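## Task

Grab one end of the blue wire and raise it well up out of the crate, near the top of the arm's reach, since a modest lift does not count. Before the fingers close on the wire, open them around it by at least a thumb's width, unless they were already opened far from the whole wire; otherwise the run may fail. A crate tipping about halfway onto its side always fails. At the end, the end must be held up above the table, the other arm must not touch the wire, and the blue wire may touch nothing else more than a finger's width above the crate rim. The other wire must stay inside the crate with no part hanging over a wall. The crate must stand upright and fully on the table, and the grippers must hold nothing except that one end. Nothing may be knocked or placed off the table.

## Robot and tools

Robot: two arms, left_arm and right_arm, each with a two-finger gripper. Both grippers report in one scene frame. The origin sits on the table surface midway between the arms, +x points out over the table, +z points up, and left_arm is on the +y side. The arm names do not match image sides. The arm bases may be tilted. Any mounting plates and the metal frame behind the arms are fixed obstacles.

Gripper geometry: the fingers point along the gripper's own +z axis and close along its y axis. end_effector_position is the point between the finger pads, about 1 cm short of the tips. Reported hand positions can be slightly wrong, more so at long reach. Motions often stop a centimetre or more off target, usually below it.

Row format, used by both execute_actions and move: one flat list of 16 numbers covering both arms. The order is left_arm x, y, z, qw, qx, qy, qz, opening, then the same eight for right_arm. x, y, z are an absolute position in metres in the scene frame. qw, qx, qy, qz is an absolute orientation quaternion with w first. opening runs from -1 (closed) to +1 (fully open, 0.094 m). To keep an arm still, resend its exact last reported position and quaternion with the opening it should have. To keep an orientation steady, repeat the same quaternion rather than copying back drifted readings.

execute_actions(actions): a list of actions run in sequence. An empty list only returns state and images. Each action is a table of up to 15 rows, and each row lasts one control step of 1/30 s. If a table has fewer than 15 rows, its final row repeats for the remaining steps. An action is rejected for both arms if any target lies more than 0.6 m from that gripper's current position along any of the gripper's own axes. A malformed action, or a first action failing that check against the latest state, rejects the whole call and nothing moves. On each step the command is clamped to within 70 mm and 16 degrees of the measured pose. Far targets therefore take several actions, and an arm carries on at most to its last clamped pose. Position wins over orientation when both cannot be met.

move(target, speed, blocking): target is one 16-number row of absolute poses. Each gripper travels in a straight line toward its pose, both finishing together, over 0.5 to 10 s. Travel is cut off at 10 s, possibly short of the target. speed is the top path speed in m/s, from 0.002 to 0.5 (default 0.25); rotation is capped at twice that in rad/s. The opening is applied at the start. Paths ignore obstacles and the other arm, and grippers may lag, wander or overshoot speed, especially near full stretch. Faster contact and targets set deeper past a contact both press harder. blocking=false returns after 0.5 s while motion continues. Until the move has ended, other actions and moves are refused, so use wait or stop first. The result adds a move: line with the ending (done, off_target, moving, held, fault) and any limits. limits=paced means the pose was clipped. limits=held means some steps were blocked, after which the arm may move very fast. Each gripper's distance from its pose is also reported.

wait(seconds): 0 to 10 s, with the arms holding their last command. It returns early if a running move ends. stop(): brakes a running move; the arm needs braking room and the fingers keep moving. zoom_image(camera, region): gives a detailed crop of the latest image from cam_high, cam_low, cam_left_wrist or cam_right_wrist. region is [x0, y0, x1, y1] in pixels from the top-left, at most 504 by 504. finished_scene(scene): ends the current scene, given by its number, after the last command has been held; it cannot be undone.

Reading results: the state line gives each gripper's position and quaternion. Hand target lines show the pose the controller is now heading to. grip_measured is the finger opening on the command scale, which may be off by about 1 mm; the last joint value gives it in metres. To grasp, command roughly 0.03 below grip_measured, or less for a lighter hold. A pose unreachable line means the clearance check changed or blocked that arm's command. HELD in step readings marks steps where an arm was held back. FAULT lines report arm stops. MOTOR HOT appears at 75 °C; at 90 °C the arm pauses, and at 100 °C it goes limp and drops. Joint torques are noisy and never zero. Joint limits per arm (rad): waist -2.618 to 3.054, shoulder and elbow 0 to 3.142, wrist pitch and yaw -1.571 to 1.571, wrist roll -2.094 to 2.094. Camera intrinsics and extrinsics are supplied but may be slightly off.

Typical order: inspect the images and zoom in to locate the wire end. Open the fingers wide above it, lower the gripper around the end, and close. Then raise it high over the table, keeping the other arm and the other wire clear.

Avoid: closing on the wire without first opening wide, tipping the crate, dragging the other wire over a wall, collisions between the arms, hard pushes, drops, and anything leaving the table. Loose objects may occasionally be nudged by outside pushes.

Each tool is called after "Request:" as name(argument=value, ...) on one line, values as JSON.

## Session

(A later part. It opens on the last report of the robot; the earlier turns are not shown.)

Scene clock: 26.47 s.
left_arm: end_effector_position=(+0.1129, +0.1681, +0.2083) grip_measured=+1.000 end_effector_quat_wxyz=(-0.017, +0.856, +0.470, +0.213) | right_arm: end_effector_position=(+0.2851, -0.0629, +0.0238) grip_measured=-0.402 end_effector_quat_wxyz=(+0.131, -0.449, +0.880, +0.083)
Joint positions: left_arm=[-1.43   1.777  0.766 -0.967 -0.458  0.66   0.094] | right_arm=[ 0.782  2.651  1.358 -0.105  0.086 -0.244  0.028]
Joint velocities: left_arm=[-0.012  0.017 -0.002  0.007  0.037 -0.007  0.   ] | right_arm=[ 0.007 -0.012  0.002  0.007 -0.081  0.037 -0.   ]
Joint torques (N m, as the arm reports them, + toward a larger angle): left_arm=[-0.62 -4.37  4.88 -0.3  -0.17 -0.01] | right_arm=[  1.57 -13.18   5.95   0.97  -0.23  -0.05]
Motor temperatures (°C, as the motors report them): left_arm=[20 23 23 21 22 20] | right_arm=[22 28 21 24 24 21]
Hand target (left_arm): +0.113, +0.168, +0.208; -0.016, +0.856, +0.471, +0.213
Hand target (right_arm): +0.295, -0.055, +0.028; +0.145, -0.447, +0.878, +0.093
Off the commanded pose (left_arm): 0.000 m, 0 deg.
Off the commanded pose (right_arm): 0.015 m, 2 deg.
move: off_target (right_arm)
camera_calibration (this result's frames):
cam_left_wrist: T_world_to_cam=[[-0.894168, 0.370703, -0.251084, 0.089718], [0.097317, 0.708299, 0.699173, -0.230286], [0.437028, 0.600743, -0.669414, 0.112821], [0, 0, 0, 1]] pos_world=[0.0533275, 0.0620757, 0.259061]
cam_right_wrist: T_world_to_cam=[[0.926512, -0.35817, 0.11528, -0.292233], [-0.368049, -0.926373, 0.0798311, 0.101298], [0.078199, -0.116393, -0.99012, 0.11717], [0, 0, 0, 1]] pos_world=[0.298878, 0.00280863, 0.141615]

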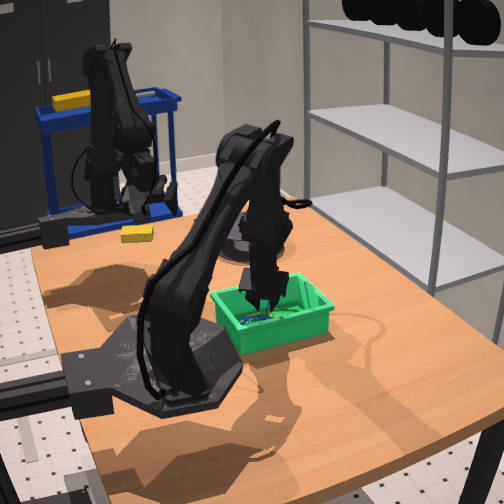

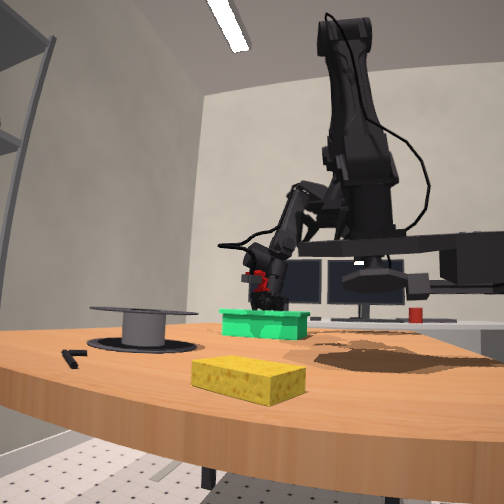

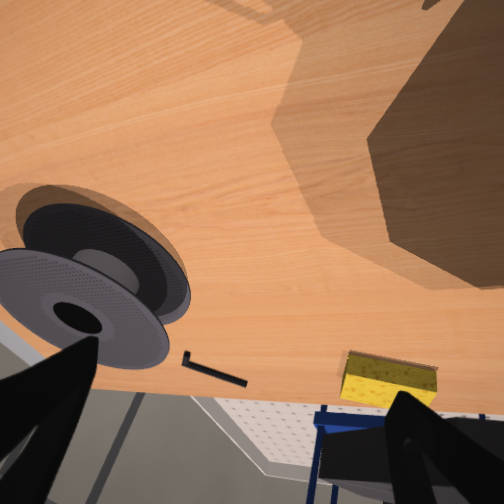

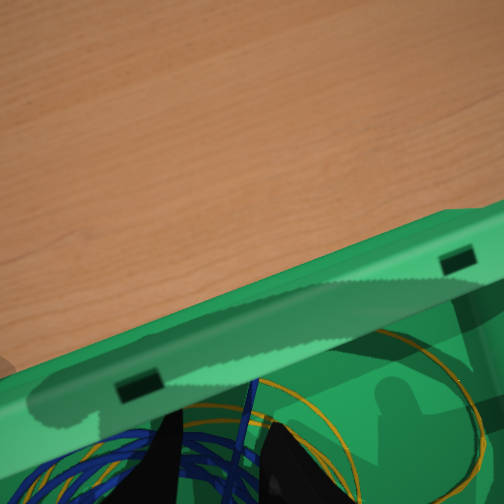

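Request:
move(target=[0.113,0.168,0.208,-0.016,0.856,0.471,0.213,1,0.303,-0.045,0.027,0.145,-0.447,0.878,0.093,-0.4], speed=0.05)

Request:
move(target=[0.113,0.168,0.208,-0.016,0.856,0.471,0.213,1,0.298,-0.05,0.027,0.145,-0.447,0.878,0.093,-1])

Request:
move(target=[0.113,0.168,0.208,-0.016,0.856,0.471,0.213,1,0.285,-0.07,0.14,0.145,-0.447,0.878,0.093,-1], speed=0.12)

Scene clock: 29.73 s.
left_arm: end_effector_position=(+0.1129, +0.1681, +0.2083) grip_measured=+1.000 end_effector_quat_wxyz=(-0.017, +0.856, +0.470, +0.213) | right_arm: end_effector_position=(+0.2990, -0.0503, +0.0248) grip_measured=-0.402 end_effector_quat_wxyz=(+0.143, -0.446, +0.879, +0.086)
Joint positions: left_arm=[-1.43   1.777  0.766 -0.967 -0.458  0.66   0.094] | right_arm=[ 0.782  2.683  1.431 -0.12   0.085 -0.245  0.028]
Joint velocities: left_arm=[-0.012 -0.017  0.012 -0.007 -0.037  0.051  0.   ] | right_arm=[-0.002  0.007 -0.027  0.051  0.007 -0.022  0.   ]
Joint torques (N m, as the arm reports them, + toward a larger angle): left_arm=[-0.48 -4.39  4.85 -0.32 -0.2  -0.01] | right_arm=[  1.85 -13.3    6.02   0.86  -0.21   0.03]
Motor temperatures (°C, as the motors report them): left_arm=[20 23 23 21 22 20] | right_arm=[22 28 22 24 24 21]
Hand target (left_arm): +0.113, +0.168, +0.208; -0.016, +0.856, +0.471, +0.213
Hand target (right_arm): +0.303, -0.045, +0.026; +0.145, -0.447, +0.878, +0.093
Off the commanded pose (left_arm): 0.000 m, 0 deg.
Off the commanded pose (right_arm): 0.007 m, 1 deg.
move: done
camera_calibration (this result's frames):
cam_left_wrist: T_world_to_cam=[[-0.894168, 0.370703, -0.251084, 0.089718], [0.097317, 0.708299, 0.699173, -0.230286], [0.437028, 0.600743, -0.669414, 0.112821], [0, 0, 0, 1]] pos_world=[0.0533275, 0.0620757, 0.259061]
cam_right_wrist: T_world_to_cam=[[0.922831, -0.364023, 0.12598, -0.300235], [-0.373117, -0.926004, 0.0574493, 0.120039], [0.0957448, -0.100021, -0.990368, 0.114163], [0, 0, 0, 1]] pos_world=[0.310924, 0.0132823, 0.143991]

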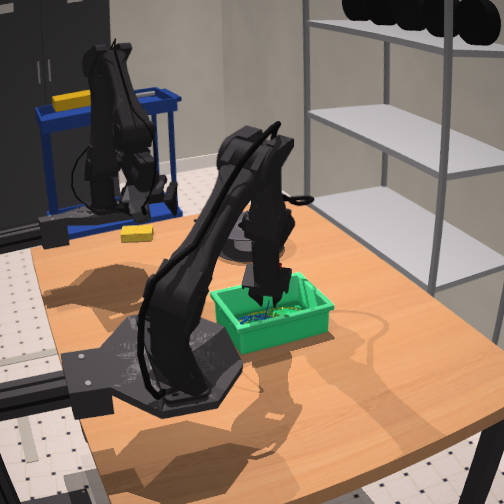

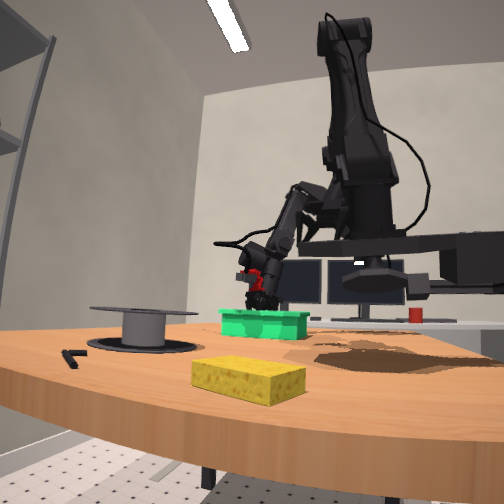

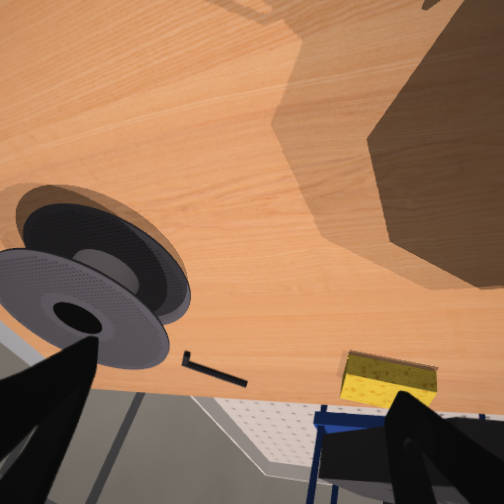

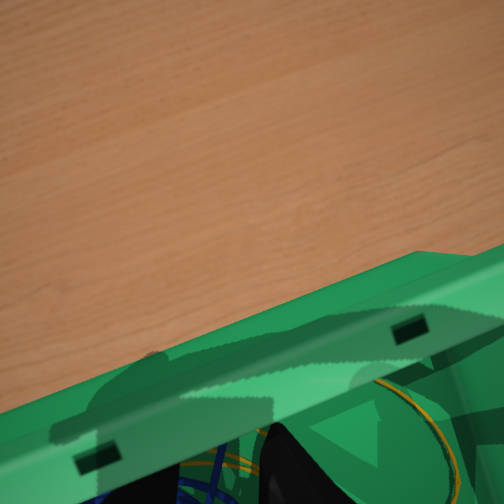

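Scene clock: 30.43 s.
left_arm: end_effector_position=(+0.1129, +0.1681, +0.2083) grip_measured=+1.000 end_effector_quat_wxyz=(-0.017, +0.856, +0.470, +0.213) | right_arm: end_effector_position=(+0.2994, -0.0500, +0.0250) grip_measured=-0.971 end_effector_quat_wxyz=(+0.144, -0.446, +0.879, +0.086)
Joint positions: left_arm=[-1.43   1.777  0.766 -0.967 -0.458  0.66   0.094] | right_arm=[ 0.782  2.683  1.431 -0.118  0.085 -0.245  0.001]
Joint velocities: left_arm=[-0.017  0.007 -0.012  0.037  0.066  0.022  0.   ] | right_arm=[-0.022  0.007  0.012 -0.007  0.007 -0.066 -0.002]
Joint torques (N m, as the arm reports them, + toward a larger angle): left_arm=[-0.73 -4.52  5.01 -0.33 -0.26 -0.05] | right_arm=[  1.8  -15.08   3.31   1.03  -0.23   0.01]
Motor temperatures (°C, as the motors report them): left_arm=[20 23 23 21 22 20] | right_arm=[22 28 22 24 24 21]
Hand target (left_arm): +0.113, +0.168, +0.208; -0.016, +0.856, +0.471, +0.213
Hand target (right_arm): +0.298, -0.050, +0.027; +0.145, -0.447, +0.878, +0.093
Off the commanded pose (left_arm): 0.000 m, 0 deg.
Off the commanded pose (right_arm): 0.002 m, 1 deg.
move: done
camera_calibration (this result's frames):
cam_left_wrist: T_world_to_cam=[[-0.894168, 0.370703, -0.251084, 0.089718], [0.097317, 0.708299, 0.699173, -0.230286], [0.437028, 0.600743, -0.669414, 0.112821], [0, 0, 0, 1]] pos_world=[0.0533275, 0.0620757, 0.259061]
cam_right_wrist: T_world_to_cam=[[0.922528, -0.364504, 0.126798, -0.300428], [-0.373519, -0.925945, 0.0557621, 0.120587], [0.0970827, -0.0988037, -0.99036, 0.113964], [0, 0, 0, 1]] pos_world=[0.311131, 0.0134093, 0.144235]

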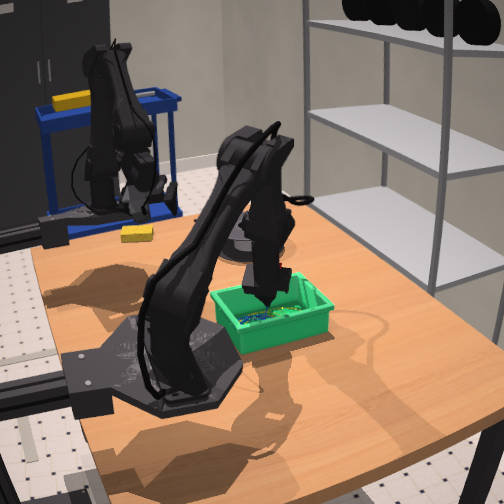

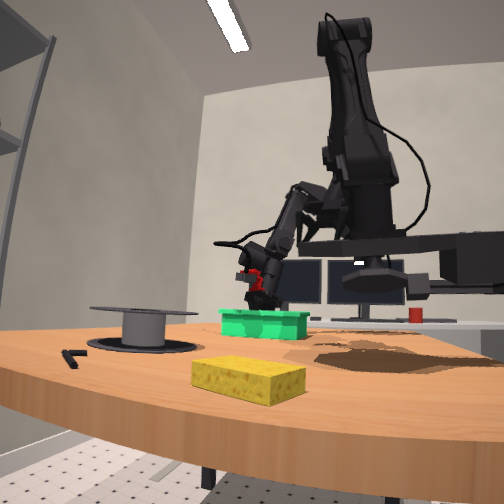

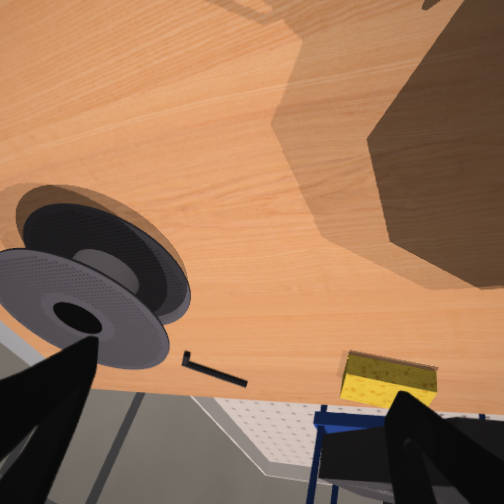

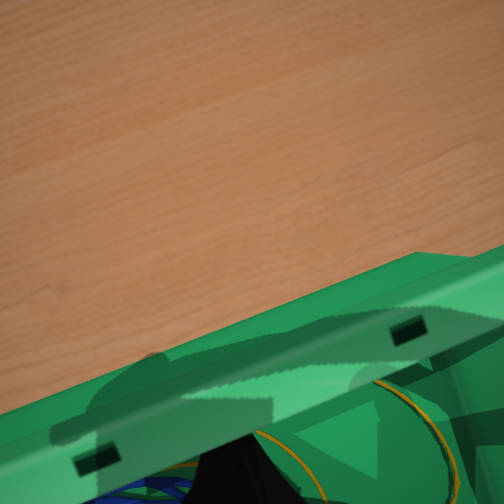

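Scene clock: 31.97 s.
left_arm: end_effector_position=(+0.1129, +0.1681, +0.2083) grip_measured=+1.000 end_effector_quat_wxyz=(-0.017, +0.856, +0.470, +0.213) | right_arm: end_effector_position=(+0.2969, -0.0689, +0.1387) grip_measured=-0.971 end_effector_quat_wxyz=(+0.153, -0.442, +0.879, +0.091)
Joint positions: left_arm=[-1.43   1.777  0.766 -0.967 -0.458  0.66   0.094] | right_arm=[ 0.802  2.335  1.335 -0.351  0.085 -0.219  0.001]
Joint velocities: left_arm=[ 0.002 -0.002 -0.002 -0.051  0.007 -0.051  0.   ] | right_arm=[-0.017 -0.022 -0.017  0.007  0.007  0.081 -0.001]
Joint torques (N m, as the arm reports them, + toward a larger angle): left_arm=[-0.64 -4.58  4.8  -0.3  -0.16  0.  ] | right_arm=[  2.86 -13.83   3.8    0.89  -0.12   0.13]
Motor temperatures (°C, as the motors report them): left_arm=[20 23 23 21 22 20] | right_arm=[23 29 21 24 24 21]
Hand target (left_arm): +0.113, +0.168, +0.208; -0.016, +0.856, +0.471, +0.213
Hand target (right_arm): +0.287, -0.069, +0.139; +0.145, -0.447, +0.878, +0.093
Off the commanded pose (left_arm): 0.000 m, 0 deg.
Off the commanded pose (right_arm): 0.012 m, 1 deg.
move: off_target (right_arm)
camera_calibration (this result's frames):
cam_left_wrist: T_world_to_cam=[[-0.894168, 0.370703, -0.251084, 0.089718], [0.097317, 0.708299, 0.699173, -0.230286], [0.437028, 0.600743, -0.669414, 0.112821], [0, 0, 0, 1]] pos_world=[0.0533275, 0.0620757, 0.259061]
cam_right_wrist: T_world_to_cam=[[0.918207, -0.374216, 0.129838, -0.319253], [-0.381463, -0.923706, 0.0354008, 0.101167], [0.106684, -0.0820335, -0.990903, 0.223367], [0, 0, 0, 1]] pos_world=[0.307902, -0.00769717, 0.259205]

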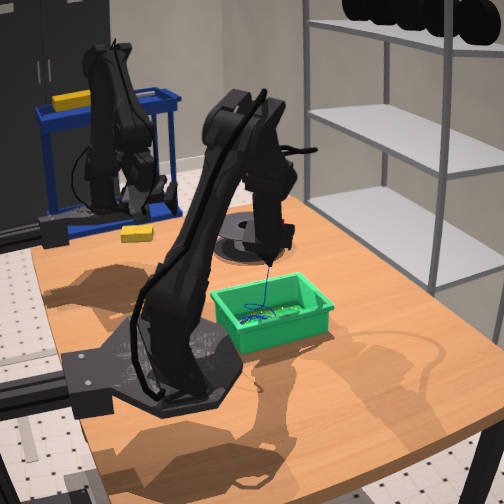

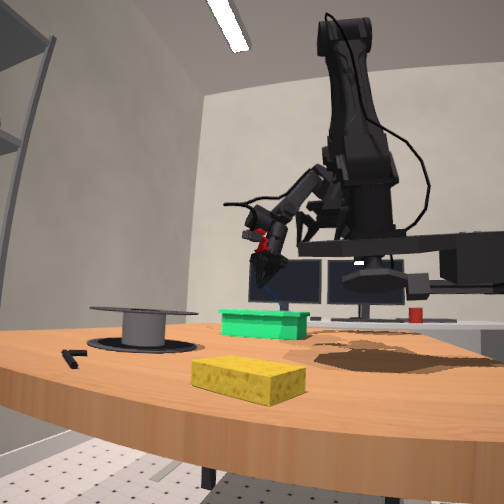

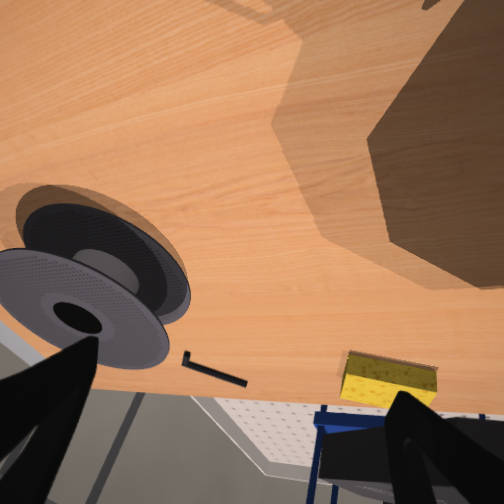

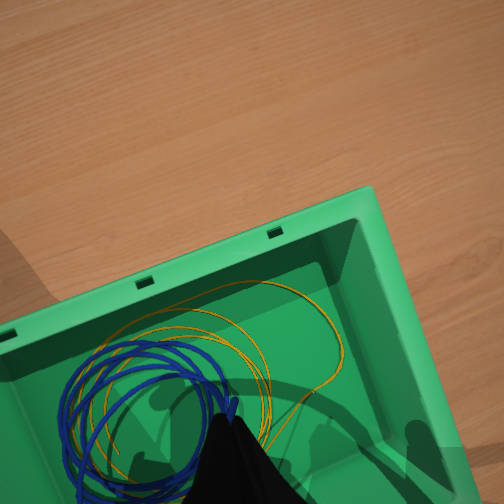

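Request:
move(target=[0.113,0.168,0.208,-0.016,0.856,0.471,0.213,1,0.28,-0.09,0.58,0.611,-0.348,0.683,0.199,-1], speed=0.18)

Request:
move(target=[0.113,0.168,0.208,-0.016,0.856,0.471,0.213,1,0.28,-0.09,0.91,0.779,-0.26,0.511,0.253,-1], speed=0.18)

Request:
zoom_image(camera="cam_high", region=[190, 200, 370, 370])

Scene clock: 38.30 s.
left_arm: end_effector_position=(+0.1129, +0.1681, +0.2083) grip_measured=+1.000 end_effector_quat_wxyz=(-0.017, +0.856, +0.470, +0.213) | right_arm: end_effector_position=(+0.2912, -0.0803, +0.5572) grip_measured=-0.971 end_effector_quat_wxyz=(+0.595, -0.349, +0.698, +0.192)
Joint positions: left_arm=[-1.43   1.777  0.766 -0.967 -0.458  0.66   0.094] | right_arm=[ 0.992  1.498  1.288 -0.146  0.202 -0.266  0.001]
Joint velocities: left_arm=[ 0.007  0.007 -0.002 -0.066  0.022  0.022  0.   ] | right_arm=[-0.002 -0.012  0.002 -0.007 -0.066 -0.007 -0.   ]
Joint torques (N m, as the arm reports them, + toward a larger angle): left_arm=[-0.58 -4.48  4.88 -0.24 -0.21 -0.01] | right_arm=[ 1.84 -6.79  8.37  2.07  0.02 -0.04]
Motor temperatures (°C, as the motors report them): left_arm=[20 23 23 21 22 20] | right_arm=[23 28 22 25 24 21]
Hand target (left_arm): +0.113, +0.168, +0.208; -0.016, +0.856, +0.471, +0.213
Hand target (right_arm): +0.288, -0.082, +0.578; +0.611, -0.343, +0.686, +0.197
Off the commanded pose (left_arm): 0.000 m, 0 deg.
Off the commanded pose (right_arm): 0.027 m, 3 deg.
move: off_target (right_arm)
camera_calibration (this result's frames):
cam_left_wrist: T_world_to_cam=[[-0.894168, 0.370703, -0.251084, 0.089718], [0.097317, 0.708299, 0.699173, -0.230286], [0.437028, 0.600743, -0.669414, 0.112821], [0, 0, 0, 1]] pos_world=[0.0533275, 0.0620757, 0.259061]
cam_right_wrist: T_world_to_cam=[[0.657346, -0.621481, 0.426212, -0.481598], [-0.135081, -0.65359, -0.744697, 0.458317], [0.741383, 0.431951, -0.513585, 0.228224], [0, 0, 0, 1]] pos_world=[0.209285, -0.0983346, 0.663782]

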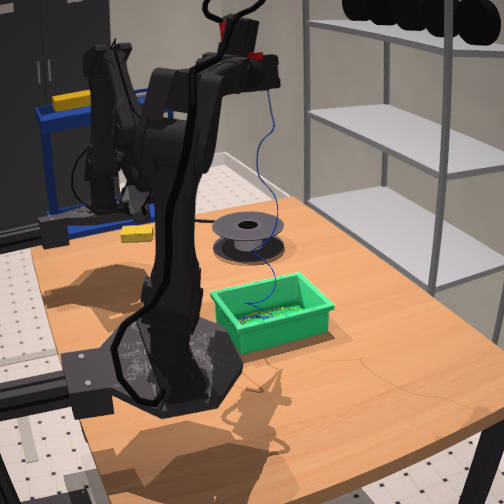

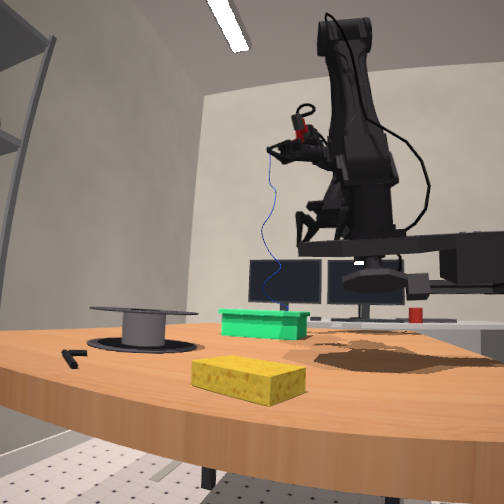

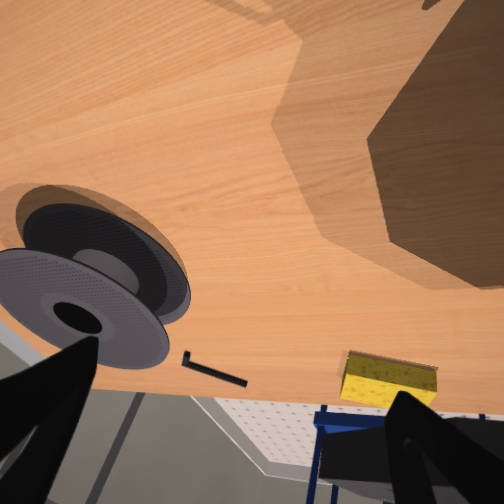

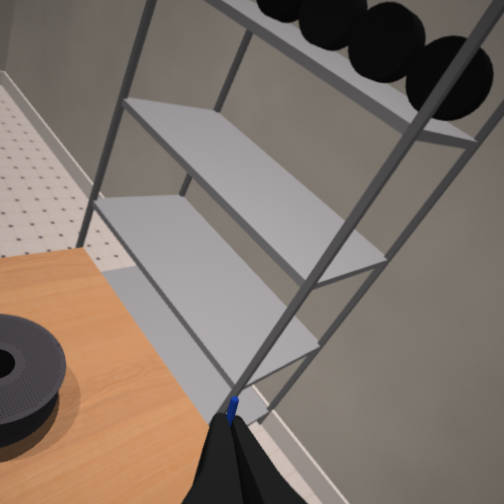

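Scene clock: 41.17 s.
left_arm: end_effector_position=(+0.1129, +0.1681, +0.2083) grip_measured=+1.000 end_effector_quat_wxyz=(-0.017, +0.856, +0.470, +0.213) | right_arm: end_effector_position=(+0.2928, -0.0798, +0.9017) grip_measured=-0.971 end_effector_quat_wxyz=(+0.827, -0.213, +0.450, +0.260)
Joint positions: left_arm=[-1.43   1.777  0.766 -0.967 -0.458  0.66   0.094] | right_arm=[ 1.079  2.133  2.826 -0.294  0.176 -0.407  0.001]
Joint velocities: left_arm=[-0.012 -0.002  0.002 -0.007  0.022 -0.037  0.   ] | right_arm=[ 0.002 -0.007  0.012 -0.007  0.022 -0.037  0.001]
Joint torques (N m, as the arm reports them, + toward a larger angle): left_arm=[-0.64 -4.52  4.8  -0.28 -0.22 -0.01] | right_arm=[ 1.74 -7.31  5.05  1.58 -0.27 -0.02]
Motor temperatures (°C, as the motors report them): left_arm=[20 23 23 21 22 20] | right_arm=[23 28 22 25 24 21]
Hand target (left_arm): +0.113, +0.168, +0.208; -0.016, +0.856, +0.471, +0.213
Hand target (right_arm): +0.285, -0.083, +0.910; +0.834, -0.210, +0.436, +0.267
Off the commanded pose (left_arm): 0.000 m, 0 deg.
Off the commanded pose (right_arm): 0.018 m, 10 deg.
elbow stopped short (right arm): the move would have taken joint 3 (elbow) straighter than the controller allows; a more bent joint 3 avoids this.
move: off_target (right_arm)
camera_calibration (this result's frames):
cam_left_wrist: T_world_to_cam=[[-0.894168, 0.370703, -0.251084, 0.089718], [0.097317, 0.708299, 0.699173, -0.230286], [0.437028, 0.600743, -0.669414, 0.112821], [0, 0, 0, 1]] pos_world=[0.0533275, 0.0620757, 0.259061]
cam_right_wrist: T_world_to_cam=[[0.429012, -0.843163, 0.324075, -0.487916], [0.32032, -0.193449, -0.927347, 0.783429], [0.844597, 0.501651, 0.18709, -0.252748], [0, 0, 0, 1]] pos_world=[0.171844, -0.133048, 0.931919]

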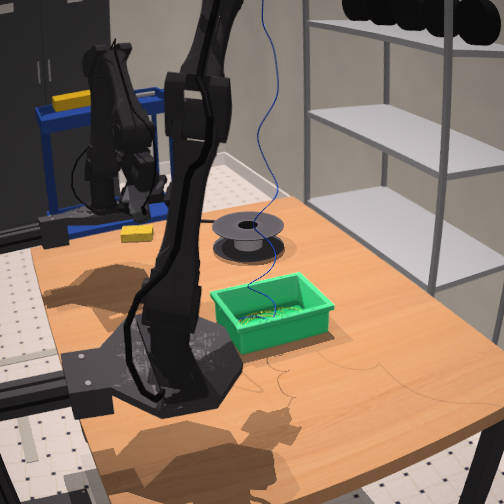

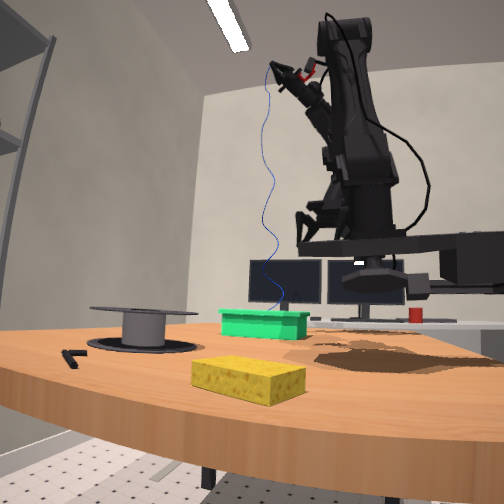

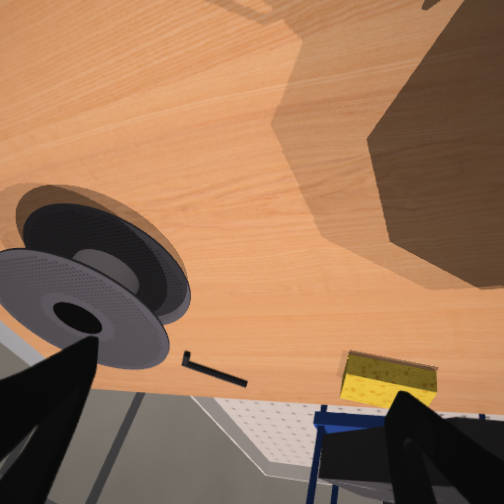

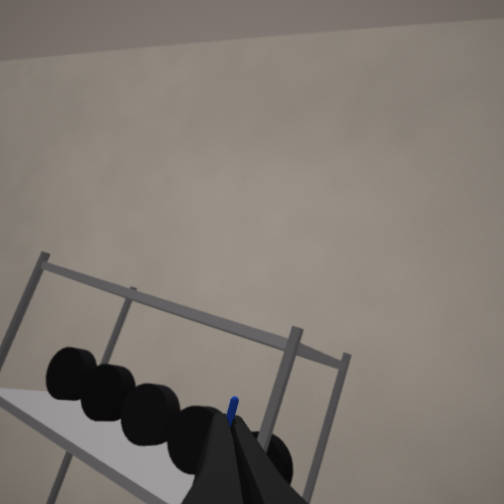

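Region (190, 200, 370, 370) of cam_high's 504x504 image, scaled by 2.800, with more detail than that image has.

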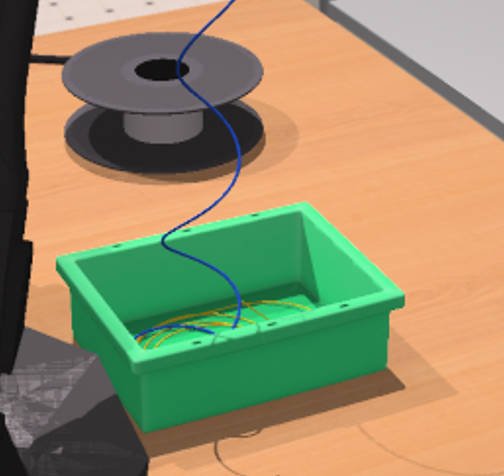

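Request:
finished_scene(scene=2)

The scene is finished: the task was done.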